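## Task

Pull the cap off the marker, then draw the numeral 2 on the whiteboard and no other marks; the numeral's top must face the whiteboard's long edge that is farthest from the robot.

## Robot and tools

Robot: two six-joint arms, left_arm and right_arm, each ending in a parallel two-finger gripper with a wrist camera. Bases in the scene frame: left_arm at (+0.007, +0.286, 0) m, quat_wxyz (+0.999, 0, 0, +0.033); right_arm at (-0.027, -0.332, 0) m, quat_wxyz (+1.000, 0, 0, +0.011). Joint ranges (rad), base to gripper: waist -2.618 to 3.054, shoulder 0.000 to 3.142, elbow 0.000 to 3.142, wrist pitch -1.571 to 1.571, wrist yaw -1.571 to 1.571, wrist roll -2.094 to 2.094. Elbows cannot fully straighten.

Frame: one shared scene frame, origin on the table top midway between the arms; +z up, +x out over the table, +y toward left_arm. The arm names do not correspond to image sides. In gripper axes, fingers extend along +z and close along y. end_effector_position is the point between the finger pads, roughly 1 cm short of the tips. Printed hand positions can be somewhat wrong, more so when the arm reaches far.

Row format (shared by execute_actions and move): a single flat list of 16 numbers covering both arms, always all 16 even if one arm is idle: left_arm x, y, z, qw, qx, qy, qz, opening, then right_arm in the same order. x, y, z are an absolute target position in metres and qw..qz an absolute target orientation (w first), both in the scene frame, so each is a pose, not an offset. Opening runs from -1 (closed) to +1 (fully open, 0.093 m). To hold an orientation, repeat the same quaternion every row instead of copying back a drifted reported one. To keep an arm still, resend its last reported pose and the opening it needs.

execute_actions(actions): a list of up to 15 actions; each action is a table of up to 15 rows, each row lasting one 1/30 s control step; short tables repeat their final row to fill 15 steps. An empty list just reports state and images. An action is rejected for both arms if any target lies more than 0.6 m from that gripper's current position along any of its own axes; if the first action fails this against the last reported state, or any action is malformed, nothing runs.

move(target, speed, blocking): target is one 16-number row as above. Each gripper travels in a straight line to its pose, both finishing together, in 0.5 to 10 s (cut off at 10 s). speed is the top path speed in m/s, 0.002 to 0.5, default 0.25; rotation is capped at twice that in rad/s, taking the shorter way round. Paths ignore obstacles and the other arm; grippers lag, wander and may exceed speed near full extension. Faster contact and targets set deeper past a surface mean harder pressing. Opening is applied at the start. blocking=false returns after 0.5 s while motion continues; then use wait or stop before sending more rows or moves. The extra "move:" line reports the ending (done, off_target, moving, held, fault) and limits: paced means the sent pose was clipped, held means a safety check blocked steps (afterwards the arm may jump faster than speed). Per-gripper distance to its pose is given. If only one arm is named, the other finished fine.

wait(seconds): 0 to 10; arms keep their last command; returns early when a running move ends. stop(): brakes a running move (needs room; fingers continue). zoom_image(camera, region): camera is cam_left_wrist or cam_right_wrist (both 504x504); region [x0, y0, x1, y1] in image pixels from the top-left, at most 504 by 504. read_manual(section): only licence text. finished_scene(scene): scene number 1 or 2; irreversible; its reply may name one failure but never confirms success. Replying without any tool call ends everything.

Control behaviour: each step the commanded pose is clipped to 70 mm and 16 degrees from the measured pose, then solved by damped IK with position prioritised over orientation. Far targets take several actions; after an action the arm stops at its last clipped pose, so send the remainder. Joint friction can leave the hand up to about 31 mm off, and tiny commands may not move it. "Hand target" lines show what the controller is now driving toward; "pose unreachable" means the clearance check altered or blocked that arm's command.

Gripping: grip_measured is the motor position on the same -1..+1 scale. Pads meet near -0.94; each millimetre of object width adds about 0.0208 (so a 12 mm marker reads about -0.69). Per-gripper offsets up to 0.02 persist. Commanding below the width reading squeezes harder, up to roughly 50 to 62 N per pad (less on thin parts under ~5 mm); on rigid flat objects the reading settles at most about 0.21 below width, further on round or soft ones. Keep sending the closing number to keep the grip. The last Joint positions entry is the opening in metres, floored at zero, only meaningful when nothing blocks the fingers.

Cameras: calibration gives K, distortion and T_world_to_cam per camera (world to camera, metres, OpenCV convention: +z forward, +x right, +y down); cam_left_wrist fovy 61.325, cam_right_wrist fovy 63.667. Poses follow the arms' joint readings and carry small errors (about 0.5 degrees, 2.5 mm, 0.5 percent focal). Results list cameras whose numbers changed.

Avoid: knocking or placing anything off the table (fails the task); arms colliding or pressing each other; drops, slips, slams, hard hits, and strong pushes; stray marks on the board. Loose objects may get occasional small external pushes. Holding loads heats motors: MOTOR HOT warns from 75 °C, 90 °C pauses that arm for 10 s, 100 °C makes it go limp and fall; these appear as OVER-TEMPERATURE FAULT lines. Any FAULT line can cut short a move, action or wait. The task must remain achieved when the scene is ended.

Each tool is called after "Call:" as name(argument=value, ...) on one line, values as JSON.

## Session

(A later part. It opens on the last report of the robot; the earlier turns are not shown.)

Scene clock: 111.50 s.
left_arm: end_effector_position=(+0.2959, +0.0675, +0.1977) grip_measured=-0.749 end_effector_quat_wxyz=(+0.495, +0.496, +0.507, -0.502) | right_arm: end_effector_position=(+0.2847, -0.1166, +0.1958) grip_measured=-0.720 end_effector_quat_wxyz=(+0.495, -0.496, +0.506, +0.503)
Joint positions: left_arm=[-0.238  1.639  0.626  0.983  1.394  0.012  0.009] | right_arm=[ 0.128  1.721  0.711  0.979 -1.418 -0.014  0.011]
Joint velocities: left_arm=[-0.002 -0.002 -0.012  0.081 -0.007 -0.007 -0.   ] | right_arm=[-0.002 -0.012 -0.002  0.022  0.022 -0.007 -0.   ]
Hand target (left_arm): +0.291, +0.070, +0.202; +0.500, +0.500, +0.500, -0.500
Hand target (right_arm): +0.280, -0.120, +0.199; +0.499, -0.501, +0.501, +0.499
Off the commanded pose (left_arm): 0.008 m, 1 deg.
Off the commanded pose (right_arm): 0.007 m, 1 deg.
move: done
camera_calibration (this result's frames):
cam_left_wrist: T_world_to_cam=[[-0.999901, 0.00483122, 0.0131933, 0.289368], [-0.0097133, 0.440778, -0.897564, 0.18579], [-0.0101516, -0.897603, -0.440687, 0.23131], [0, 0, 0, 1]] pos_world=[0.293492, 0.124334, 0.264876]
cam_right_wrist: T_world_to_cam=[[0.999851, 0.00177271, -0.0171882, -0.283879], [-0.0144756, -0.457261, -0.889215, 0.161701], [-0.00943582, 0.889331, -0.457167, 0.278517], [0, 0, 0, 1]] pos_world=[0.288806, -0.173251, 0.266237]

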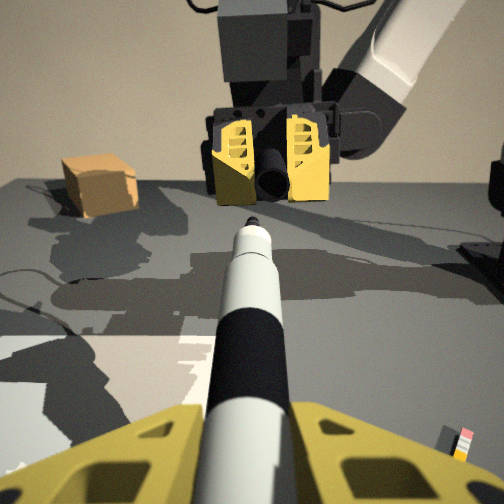

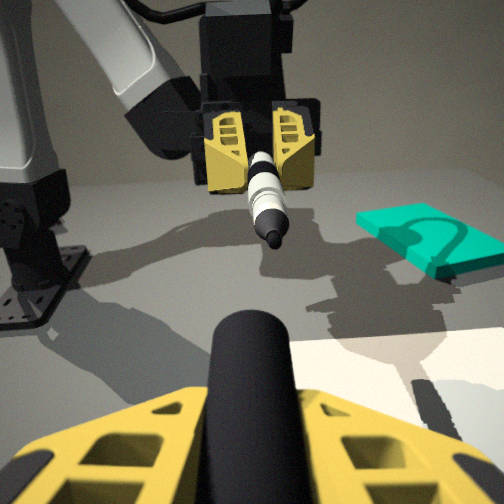

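Call:
move(target=[0.39,0.0895,0.17,0.25,0.25,0.933,-0.067,-1, 0.3,-0.3,0.12,0,0,1,0,-1], speed=0.2)

Call:
move(target=[0.39,0.0895,0.13,0.25,0.25,0.933,-0.067,-1, 0.3,-0.3,0.032,0,0,1,0,-1], speed=0.1)

Call:
move(target=[0.39,0.0895,0.13,0.25,0.25,0.933,-0.067,-1, 0.3,-0.3,0.032,0,0,1,0,1], speed=0.1)

Call:
move(target=[0.39,0.0895,0.11,0.25,0.25,0.933,-0.067,-1, 0.3,-0.22,0.22,0.42,-0.3,0.75,0.42,1], speed=0.1)

Scene clock: 135.40 s.
left_arm: end_effector_position=(+0.3844, +0.0918, +0.1641) grip_measured=-0.746 end_effector_quat_wxyz=(+0.247, +0.244, +0.935, -0.070) | right_arm: end_effector_position=(+0.3031, -0.3010, +0.1182) grip_measured=-0.719 end_effector_quat_wxyz=(-0.005, -0.005, +1.000, +0.006)
Joint positions: left_arm=[-0.527  1.693  1.45  -0.81   0.034  0.039  0.009] | right_arm=[ 0.065  1.805  1.527 -1.301 -0.013  0.078  0.011]
Joint velocities: left_arm=[-0.002 -0.017 -0.007 -0.037 -0.11  -0.051 -0.   ] | right_arm=[ 0.007  0.012 -0.002  0.037  0.007 -0.022  0.001]
Hand target (left_arm): +0.389, +0.087, +0.170; +0.254, +0.242, +0.934, -0.070
Hand target (right_arm): +0.305, -0.299, +0.118; -0.008, -0.005, +1.000, +0.002
Off the commanded pose (left_arm): 0.008 m, 1 deg.
Off the commanded pose (right_arm): 0.004 m, 1 deg.
move: done
camera_calibration (this result's frames):
cam_left_wrist: T_world_to_cam=[[-0.497842, -0.86712, 0.0159784, 0.264782], [-0.865819, 0.495862, -0.0669232, 0.333464], [0.0501074, -0.0471516, -0.99763, 0.229447], [0, 0, 0, 1]] pos_world=[0.409042, 0.075065, 0.246989]
cam_right_wrist: T_world_to_cam=[[0.0100878, -0.999818, -0.0161673, -0.304889], [-0.886882, -0.0164142, 0.461704, 0.246045], [-0.461885, 0.00968093, -0.886887, 0.330378], [0, 0, 0, 1]] pos_world=[0.373885, -0.303993, 0.174478]

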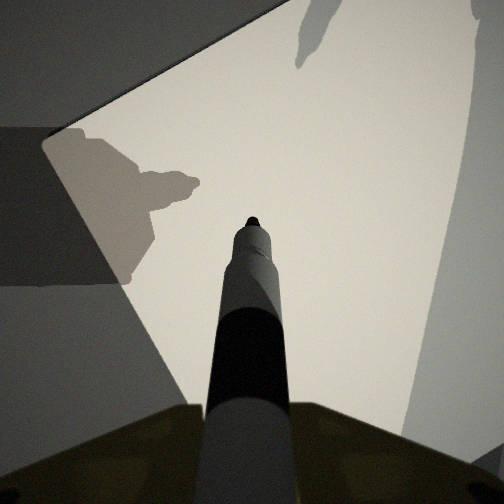

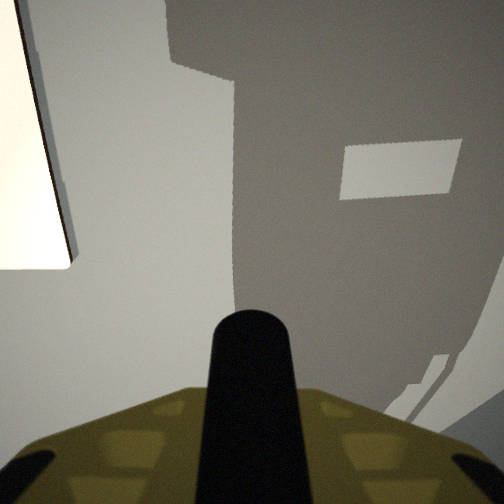

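Scene clock: 136.83 s.
left_arm: end_effector_position=(+0.3886, +0.0897, +0.1350) grip_measured=-0.746 end_effector_quat_wxyz=(+0.249, +0.246, +0.934, -0.069) | right_arm: end_effector_position=(+0.3023, -0.3021, +0.0385) grip_measured=-0.719 end_effector_quat_wxyz=(+0.005, +0.001, +1.000, +0.004)
Joint positions: left_arm=[-0.527  1.714  1.356 -0.691  0.034  0.045  0.009] | right_arm=[ 0.065  1.843  1.252 -0.969 -0.007  0.09   0.011]
Joint velocities: left_arm=[-0.002 -0.012 -0.002  0.051 -0.037 -0.022  0.   ] | right_arm=[-0.007 -0.012 -0.002  0.007 -0.037 -0.066  0.001]
Hand target (left_arm): +0.390, +0.089, +0.130; +0.250, +0.250, +0.933, -0.067
Hand target (right_arm): +0.300, -0.300, +0.032; -0.000, -0.000, +1.000, +0.000
Off the commanded pose (left_arm): 0.005 m, 1 deg.
Off the commanded pose (right_arm): 0.007 m, 1 deg.
move: done
camera_calibration (this result's frames):
cam_left_wrist: T_world_to_cam=[[-0.50222, -0.864644, 0.0128507, 0.267427], [-0.862964, 0.500181, -0.0715021, 0.335307], [0.0553962, -0.0469995, -0.997358, 0.197927], [0, 0, 0, 1]] pos_world=[0.412701, 0.0728173, 0.217943]
cam_right_wrist: T_world_to_cam=[[-0.00184764, -0.99993, -0.0117194, -0.303866], [-0.895969, -0.00354942, 0.444102, 0.28945], [-0.444112, 0.0113208, -0.8959, 0.254822], [0, 0, 0, 1]] pos_world=[0.371946, -0.305702, 0.0961885]

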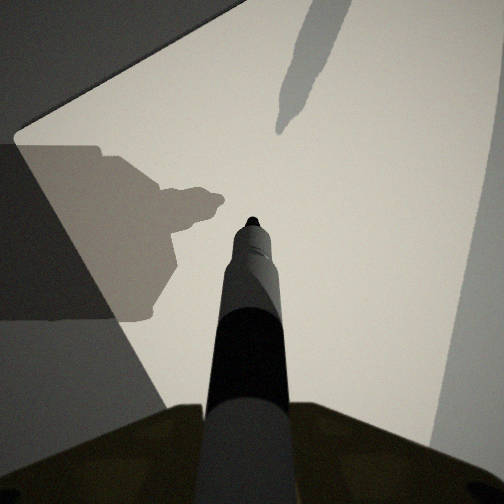

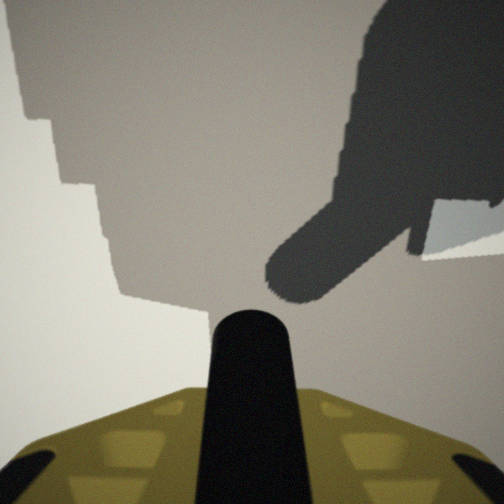

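Scene clock: 137.53 s.
left_arm: end_effector_position=(+0.3886, +0.0897, +0.1350) grip_measured=-0.746 end_effector_quat_wxyz=(+0.249, +0.246, +0.934, -0.069) | right_arm: end_effector_position=(+0.3029, -0.3021, +0.0386) grip_measured=+0.997 end_effector_quat_wxyz=(+0.006, +0.001, +1.000, +0.004)
Joint positions: left_arm=[-0.527  1.714  1.356 -0.691  0.034  0.045  0.009] | right_arm=[ 0.065  1.843  1.252 -0.966 -0.007  0.09   0.093]
Joint velocities: left_arm=[-0.002  0.012 -0.012 -0.037 -0.051  0.007  0.   ] | right_arm=[-0.002 -0.007 -0.022  0.066  0.007  0.051  0.001]
Hand target (left_arm): +0.390, +0.090, +0.130; +0.250, +0.250, +0.933, -0.067
Hand target (right_arm): +0.300, -0.300, +0.032; -0.000, +0.000, +1.000, +0.000
Off the commanded pose (left_arm): 0.005 m, 1 deg.
Off the commanded pose (right_arm): 0.007 m, 1 deg.
move: done
camera_calibration (this result's frames):
cam_left_wrist: T_world_to_cam=[[-0.50222, -0.864644, 0.0128507, 0.267427], [-0.862964, 0.500181, -0.0715021, 0.335307], [0.0553962, -0.0469995, -0.997358, 0.197927], [0, 0, 0, 1]] pos_world=[0.412701, 0.0728173, 0.217943]
cam_right_wrist: T_world_to_cam=[[-0.00220213, -0.999926, -0.0119297, -0.3037], [-0.896979, -0.00329863, 0.44206, 0.290402], [-0.442067, 0.0116742, -0.896906, 0.254599], [0, 0, 0, 1]] pos_world=[0.372366, -0.305692, 0.0963527]

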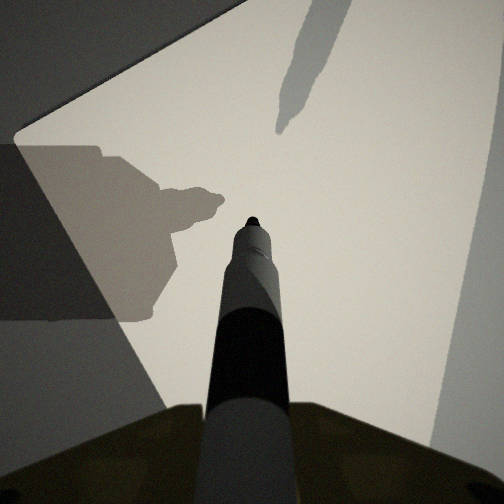

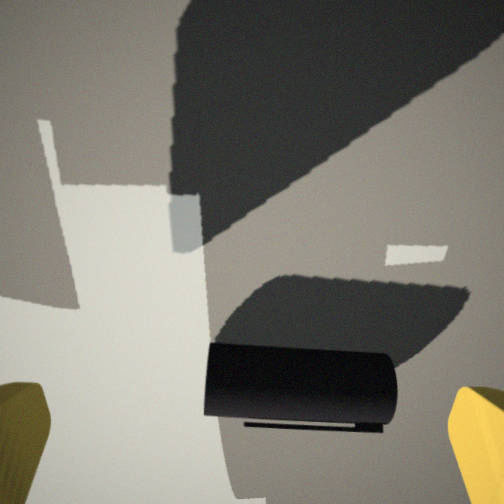

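Scene clock: 145.20 s.
left_arm: end_effector_position=(+0.3892, +0.0894, +0.1158) grip_measured=-0.746 end_effector_quat_wxyz=(+0.250, +0.246, +0.934, -0.070) | right_arm: end_effector_position=(+0.2988, -0.2190, +0.2177) grip_measured=+0.997 end_effector_quat_wxyz=(+0.415, -0.302, +0.753, +0.412)
Joint positions: left_arm=[-0.527  1.726  1.292 -0.612  0.034  0.045  0.009] | right_arm=[-0.149  1.375  0.958 -0.461 -1.146 -0.431  0.093]
Joint velocities: left_arm=[-0.017 -0.002 -0.007  0.022 -0.037  0.007 -0.   ] | right_arm=[ 0.002 -0.027 -0.007 -0.007 -0.022 -0.051  0.   ]
Hand target (left_arm): +0.390, +0.089, +0.110; +0.250, +0.250, +0.933, -0.067
Hand target (right_arm): +0.296, -0.221, +0.222; +0.424, -0.302, +0.749, +0.411
Off the commanded pose (left_arm): 0.006 m, 1 deg.
Off the commanded pose (right_arm): 0.003 m, 1 deg.
move: done
camera_calibration (this result's frames):
cam_left_wrist: T_world_to_cam=[[-0.502251, -0.864629, 0.0126794, 0.267745], [-0.862789, 0.500095, -0.07416, 0.334834], [0.05778, -0.0481866, -0.997166, 0.177941], [0, 0, 0, 1]] pos_world=[0.413085, 0.0726257, 0.198873]
cam_right_wrist: T_world_to_cam=[[0.797682, -0.475132, -0.37142, -0.264313], [-0.591518, -0.496395, -0.635373, 0.243105], [0.117515, 0.726527, -0.677014, 0.353997], [0, 0, 0, 1]] pos_world=[0.313039, -0.262096, 0.295952]

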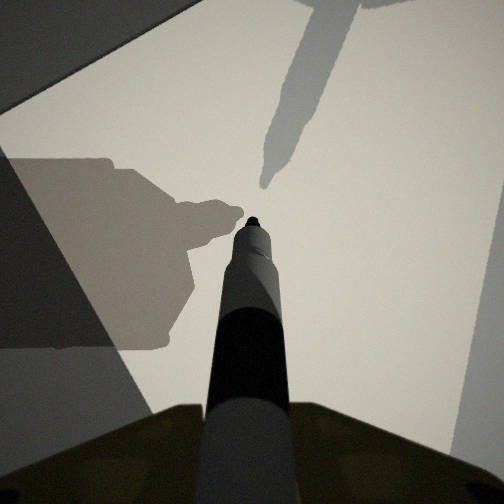

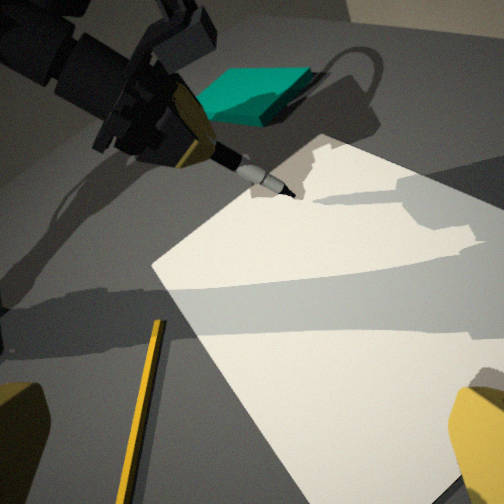

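Call:
move(target=[0.39,0.0895,0.09,0.25,0.25,0.933,-0.067,-1, 0.3,-0.22,0.22,0.42,-0.3,0.75,0.42,1], speed=0.03)

Call:
execute_actions(actions=[[[0.400,0.085,0.088,0.25,0.25,0.933,-0.067,-1,0.3,-0.22,0.22,0.42,-0.3,0.75,0.42,1]],[[0.409,0.078,0.088,0.25,0.25,0.933,-0.067,-1,0.3,-0.22,0.22,0.42,-0.3,0.75,0.42,1]],[[0.416,0.069,0.088,0.25,0.25,0.933,-0.067,-1,0.3,-0.22,0.22,0.42,-0.3,0.75,0.42,1]],[[0.4205,0.059,0.088,0.25,0.25,0.933,-0.067,-1,0.3,-0.22,0.22,0.42,-0.3,0.75,0.42,1]],[[0.422,0.048,0.088,0.25,0.25,0.933,-0.067,-1,0.3,-0.22,0.22,0.42,-0.3,0.75,0.42,1]],[[0.4205,0.037,0.088,0.25,0.25,0.933,-0.067,-1,0.3,-0.22,0.22,0.42,-0.3,0.75,0.42,1]],[[0.416,0.027,0.088,0.25,0.25,0.933,-0.067,-1,0.3,-0.22,0.22,0.42,-0.3,0.75,0.42,1]],[[0.409,0.018,0.088,0.25,0.25,0.933,-0.067,-1,0.3,-0.22,0.22,0.42,-0.3,0.75,0.42,1]],[[0.400,0.011,0.088,0.25,0.25,0.933,-0.067,-1,0.3,-0.22,0.22,0.42,-0.3,0.75,0.42,1]],[[0.390,0.0065,0.088,0.25,0.25,0.933,-0.067,-1,0.3,-0.22,0.22,0.42,-0.3,0.75,0.42,1]],[[0.379,0.005,0.088,0.25,0.25,0.933,-0.067,-1,0.3,-0.22,0.22,0.42,-0.3,0.75,0.42,1]],[[0.368,0.0065,0.088,0.25,0.25,0.933,-0.067,-1,0.3,-0.22,0.22,0.42,-0.3,0.75,0.42,1]],[[0.359,0.010,0.088,0.25,0.25,0.933,-0.067,-1,0.3,-0.22,0.22,0.42,-0.3,0.75,0.42,1]],[[0.351,0.015,0.088,0.25,0.25,0.933,-0.067,-1,0.3,-0.22,0.22,0.42,-0.3,0.75,0.42,1]],[[0.3425,0.024,0.088,0.25,0.25,0.933,-0.067,-1,0.3,-0.22,0.22,0.42,-0.3,0.75,0.42,1]],[[0.334,0.033,0.088,0.25,0.25,0.933,-0.067,-1,0.3,-0.22,0.22,0.42,-0.3,0.75,0.42,1]],[[0.325,0.043,0.088,0.25,0.25,0.933,-0.067,-1,0.3,-0.22,0.22,0.42,-0.3,0.75,0.42,1]],[[0.316,0.053,0.088,0.25,0.25,0.933,-0.067,-1,0.3,-0.22,0.22,0.42,-0.3,0.75,0.42,1]],[[0.307,0.063,0.088,0.25,0.25,0.933,-0.067,-1,0.3,-0.22,0.22,0.42,-0.3,0.75,0.42,1]],[[0.298,0.073,0.088,0.25,0.25,0.933,-0.067,-1,0.3,-0.22,0.22,0.42,-0.3,0.75,0.42,1]],[[0.289,0.083,0.088,0.25,0.25,0.933,-0.067,-1,0.3,-0.22,0.22,0.42,-0.3,0.75,0.42,1]],[[0.281,0.093,0.088,0.25,0.25,0.933,-0.067,-1,0.3,-0.22,0.22,0.42,-0.3,0.75,0.42,1]],[[0.273,0.102,0.088,0.25,0.25,0.933,-0.067,-1,0.3,-0.22,0.22,0.42,-0.3,0.75,0.42,1]]])

Scene clock: 171.03 s.
left_arm: end_effector_position=(+0.3921, +0.0879, +0.1034) grip_measured=-0.746 end_effector_quat_wxyz=(+0.261, +0.246, +0.931, -0.072) | right_arm: end_effector_position=(+0.2986, -0.2182, +0.2197) grip_measured=+0.997 end_effector_quat_wxyz=(+0.416, -0.303, +0.750, +0.416)
Joint positions: left_arm=[-0.527  1.734  1.238 -0.527  0.034  0.045  0.009] | right_arm=[-0.149  1.375  0.958 -0.454 -1.157 -0.425  0.093]
Joint velocities: left_arm=[ 0.002 -0.007 -0.012 -0.037 -0.022 -0.007  0.001] | right_arm=[-0.012  0.002  0.002 -0.022 -0.022 -0.095  0.001]
Hand target (left_arm): +0.390, +0.090, +0.090; +0.250, +0.250, +0.933, -0.067
Hand target (right_arm): +0.300, -0.220, +0.220; +0.419, -0.299, +0.748, +0.419
Off the commanded pose (left_arm): 0.014 m, 2 deg.
Off the commanded pose (right_arm): 0.002 m, 1 deg.
move: off_target (left_arm)
camera_calibration (this result's frames):
cam_left_wrist: T_world_to_cam=[[-0.502782, -0.864344, 0.0109842, 0.268473], [-0.860831, 0.499502, -0.0972976, 0.338876], [0.0786119, -0.058375, -0.995195, 0.15783], [0, 0, 0, 1]] pos_world=[0.414291, 0.071997, 0.187094]
cam_right_wrist: T_world_to_cam=[[0.801399, -0.467295, -0.373357, -0.26202], [-0.586807, -0.493361, -0.642069, 0.245355], [0.115836, 0.733642, -0.66959, 0.355203], [0, 0, 0, 1]] pos_world=[0.312813, -0.261984, 0.297548]

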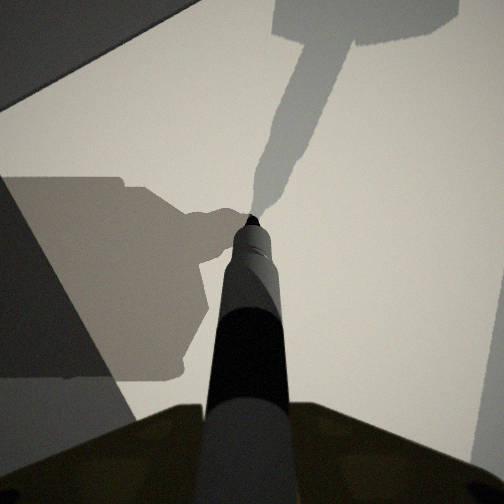

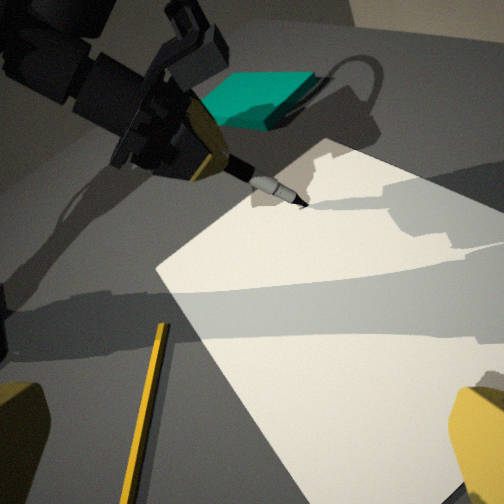

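Scene clock: 182.53 s.
left_arm: end_effector_position=(+0.2857, +0.0915, +0.0994) grip_measured=-0.746 end_effector_quat_wxyz=(+0.276, +0.245, +0.926, -0.075) | right_arm: end_effector_position=(+0.2986, -0.2181, +0.2199) grip_measured=+0.997 end_effector_quat_wxyz=(+0.416, -0.303, +0.749, +0.417)
Joint positions: left_arm=[-0.707  1.361  0.842 -0.474 -0.066 -0.105  0.009] | right_arm=[-0.149  1.375  0.958 -0.452 -1.158 -0.424  0.093]
Joint velocities: left_arm=[-0.002  0.002  0.002  0.051  0.037  0.022 -0.   ] | right_arm=[ 0.002 -0.007  0.007 -0.022 -0.022  0.022 -0.001]
Hand target (left_arm): +0.274, +0.102, +0.088; +0.250, +0.249, +0.933, -0.067
Hand target (right_arm): +0.300, -0.220, +0.220; +0.419, -0.299, +0.748, +0.419
Off the commanded pose (left_arm): 0.020 m, 3 deg.
Off the commanded pose (right_arm): 0.002 m, 1 deg.
camera_calibration (this result's frames):
cam_left_wrist: T_world_to_cam=[[-0.502654, -0.86445, 0.00810781, 0.218355], [-0.857797, 0.497578, -0.128844, 0.247481], [0.107345, -0.0717187, -0.991632, 0.155065], [0, 0, 0, 1]] pos_world=[0.3054, 0.0767371, 0.183883]
cam_right_wrist: T_world_to_cam=[[0.80167, -0.466555, -0.3737, -0.261756], [-0.58646, -0.492849, -0.642779, 0.245722], [0.115714, 0.734456, -0.668718, 0.355327], [0, 0, 0, 1]] pos_world=[0.312831, -0.261992, 0.297741]

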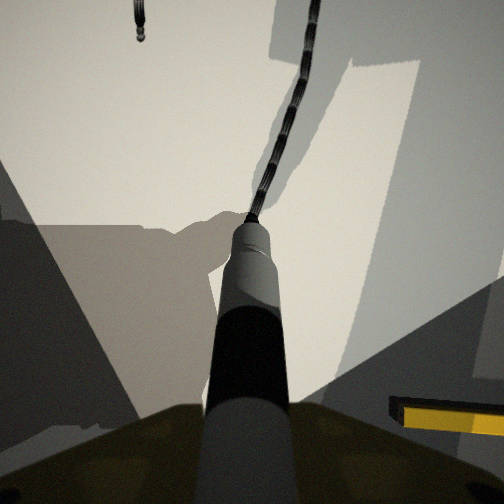

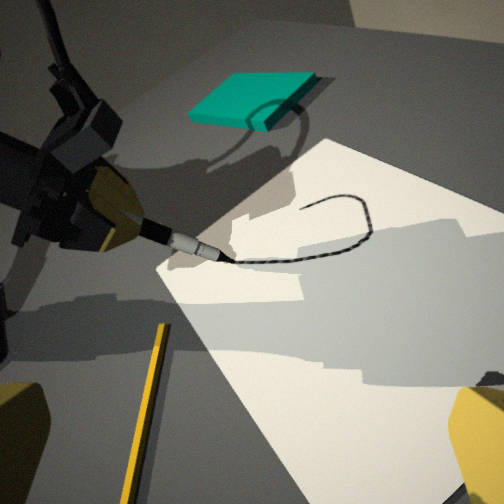

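Now the base stroke at x≈0.284.

Call:
execute_actions(actions=[[[0.282,0.078,0.088,0.25,0.25,0.933,-0.067,-1,0.3,-0.22,0.22,0.42,-0.3,0.75,0.42,1]],[[0.283,0.066,0.088,0.25,0.25,0.933,-0.067,-1,0.3,-0.22,0.22,0.42,-0.3,0.75,0.42,1]],[[0.284,0.054,0.088,0.25,0.25,0.933,-0.067,-1,0.3,-0.22,0.22,0.42,-0.3,0.75,0.42,1]],[[0.284,0.042,0.088,0.25,0.25,0.933,-0.067,-1,0.3,-0.22,0.22,0.42,-0.3,0.75,0.42,1]],[[0.284,0.030,0.088,0.25,0.25,0.933,-0.067,-1,0.3,-0.22,0.22,0.42,-0.3,0.75,0.42,1]],[[0.284,0.018,0.088,0.25,0.25,0.933,-0.067,-1,0.3,-0.22,0.22,0.42,-0.3,0.75,0.42,1]],[[0.284,0.006,0.088,0.25,0.25,0.933,-0.067,-1,0.3,-0.22,0.22,0.42,-0.3,0.75,0.42,1]],[[0.284,-0.006,0.088,0.25,0.25,0.933,-0.067,-1,0.3,-0.22,0.22,0.42,-0.3,0.75,0.42,1]],[[0.284,-0.016,0.088,0.25,0.25,0.933,-0.067,-1,0.3,-0.22,0.22,0.42,-0.3,0.75,0.42,1]]])

Call:
move(target=[0.284,-0.008,0.17,0.25,0.25,0.933,-0.067,-1, 0.3,-0.22,0.22,0.42,-0.3,0.75,0.42,1], speed=0.08)

Call:
move(target=[0.3,0.07,0.3,0.25,0.25,0.933,-0.067,-1, 0.3,-0.22,0.22,0.42,-0.3,0.75,0.42,1], speed=0.15)

Scene clock: 199.70 s.
left_arm: end_effector_position=(+0.2913, -0.0151, +0.0993) grip_measured=-0.746 end_effector_quat_wxyz=(+0.275, +0.243, +0.927, -0.074) | right_arm: end_effector_position=(+0.2986, -0.2181, +0.2199) grip_measured=+0.997 end_effector_quat_wxyz=(+0.416, -0.303, +0.749, +0.417)
Joint positions: left_arm=[-0.962  1.674  1.143 -0.495 -0.204 -0.327  0.009] | right_arm=[-0.149  1.375  0.958 -0.452 -1.158 -0.424  0.093]
Joint velocities: left_arm=[-0.022  0.002 -0.002  0.022 -0.022 -0.037  0.001] | right_arm=[-0.007  0.002 -0.007 -0.037 -0.007  0.022  0.   ]
Hand target (left_arm): +0.284, -0.016, +0.088; +0.251, +0.249, +0.933, -0.067
Hand target (right_arm): +0.300, -0.220, +0.220; +0.419, -0.299, +0.748, +0.419
Off the commanded pose (left_arm): 0.013 m, 3 deg.
Off the commanded pose (right_arm): 0.002 m, 1 deg.
camera_calibration (this result's frames):
cam_left_wrist: T_world_to_cam=[[-0.498628, -0.866778, 0.00815449, 0.127817], [-0.860417, 0.493784, -0.125932, 0.305747], [0.105128, -0.0698093, -0.992005, 0.147467], [0, 0, 0, 1]] pos_world=[0.3113, -0.0298893, 0.183749]
cam_right_wrist: T_world_to_cam=[[0.80167, -0.466555, -0.3737, -0.261756], [-0.58646, -0.492849, -0.642779, 0.245722], [0.115714, 0.734456, -0.668718, 0.355327], [0, 0, 0, 1]] pos_world=[0.312831, -0.261992, 0.297741]

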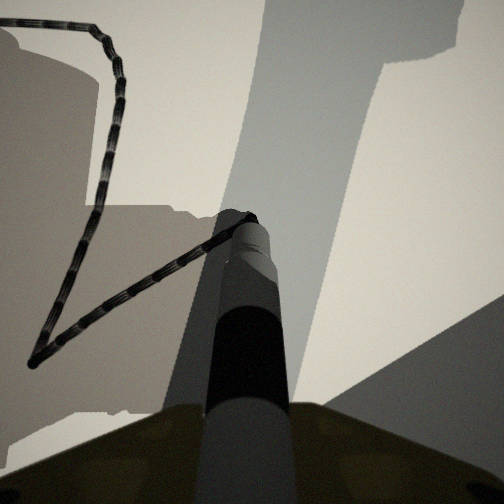

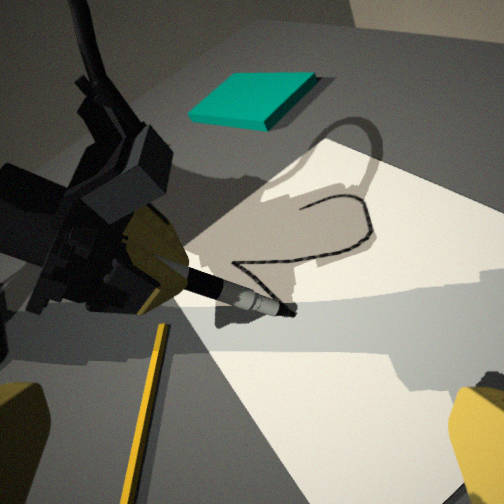

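Scene clock: 201.17 s.
left_arm: end_effector_position=(+0.2801, -0.0051, +0.1533) grip_measured=-0.746 end_effector_quat_wxyz=(+0.234, +0.253, +0.937, -0.052) | right_arm: end_effector_position=(+0.2986, -0.2181, +0.2199) grip_measured=+0.997 end_effector_quat_wxyz=(+0.416, -0.303, +0.749, +0.417)
Joint positions: left_arm=[-0.962  1.654  1.384 -0.852 -0.188 -0.327  0.009] | right_arm=[-0.149  1.375  0.958 -0.452 -1.158 -0.424  0.093]
Joint velocities: left_arm=[ 0.012 -0.017  0.007  0.022  0.037  0.051  0.001] | right_arm=[-0.012  0.017 -0.007  0.022 -0.022  0.007 -0.   ]
Hand target (left_arm): +0.284, -0.007, +0.170; +0.250, +0.250, +0.933, -0.067
Hand target (right_arm): +0.300, -0.220, +0.220; +0.419, -0.299, +0.748, +0.419
Off the commanded pose (left_arm): 0.017 m, 3 deg.
Off the commanded pose (right_arm): 0.002 m, 1 deg.
move: off_target (left_arm)
camera_calibration (this result's frames):
cam_left_wrist: T_world_to_cam=[[-0.505125, -0.862934, -0.0139037, 0.135641], [-0.862333, 0.505297, -0.0325137, 0.284308], [0.0350827, -0.00443386, -0.999375, 0.223976], [0, 0, 0, 1]] pos_world=[0.305826, -0.0256174, 0.234966]
cam_right_wrist: T_world_to_cam=[[0.80167, -0.466555, -0.3737, -0.261756], [-0.58646, -0.492849, -0.642779, 0.245722], [0.115714, 0.734456, -0.668718, 0.355327], [0, 0, 0, 1]] pos_world=[0.312831, -0.261992, 0.297741]

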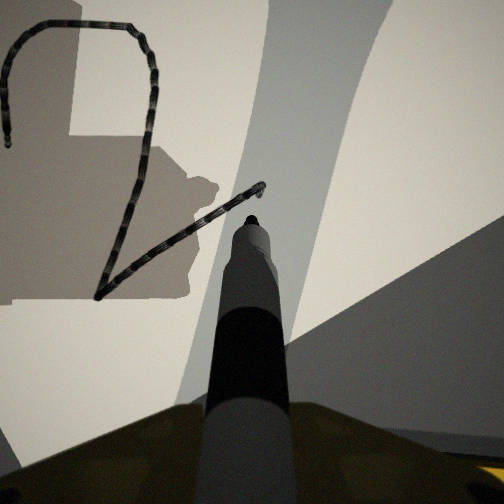

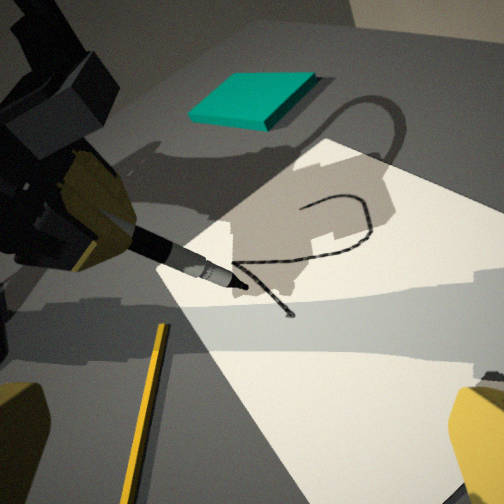

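Scene clock: 202.93 s.
left_arm: end_effector_position=(+0.2968, +0.0721, +0.2963) grip_measured=-0.746 end_effector_quat_wxyz=(+0.247, +0.249, +0.934, -0.064) | right_arm: end_effector_position=(+0.2986, -0.2181, +0.2199) grip_measured=+0.997 end_effector_quat_wxyz=(+0.416, -0.303, +0.749, +0.417)
Joint positions: left_arm=[-0.738  1.592  1.894 -1.362 -0.078 -0.132  0.009] | right_arm=[-0.149  1.375  0.958 -0.452 -1.158 -0.424  0.093]
Joint velocities: left_arm=[-0.012  0.017  0.007  0.037  0.022 -0.007 -0.002] | right_arm=[-0.002 -0.007 -0.007  0.007 -0.022 -0.051 -0.001]
Hand target (left_arm): +0.301, +0.070, +0.300; +0.251, +0.250, +0.933, -0.068
Hand target (right_arm): +0.300, -0.220, +0.220; +0.419, -0.299, +0.748, +0.419
Off the commanded pose (left_arm): 0.005 m, 1 deg.
Off the commanded pose (right_arm): 0.002 m, 1 deg.
move: done
camera_calibration (this result's frames):
cam_left_wrist: T_world_to_cam=[[-0.503562, -0.863954, 0.00294388, 0.207273], [-0.862278, 0.502367, -0.0640673, 0.273885], [0.0538723, -0.0348003, -0.997941, 0.362837], [0, 0, 0, 1]] pos_world=[0.320993, 0.0541102, 0.379027]
cam_right_wrist: T_world_to_cam=[[0.80167, -0.466555, -0.3737, -0.261756], [-0.58646, -0.492849, -0.642779, 0.245722], [0.115714, 0.734456, -0.668718, 0.355327], [0, 0, 0, 1]] pos_world=[0.312831, -0.261992, 0.297741]

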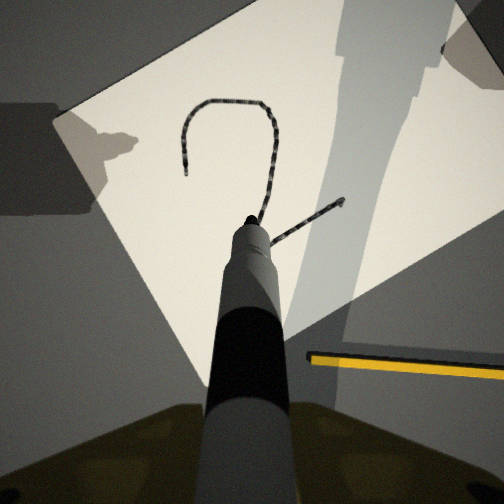

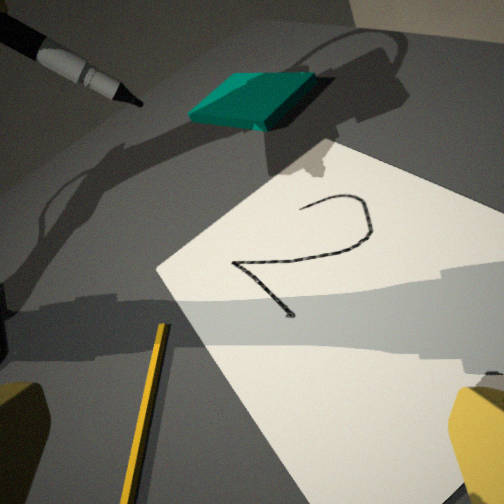

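A clear 2.

Call:
finished_scene(scene=2)

The scene is finished.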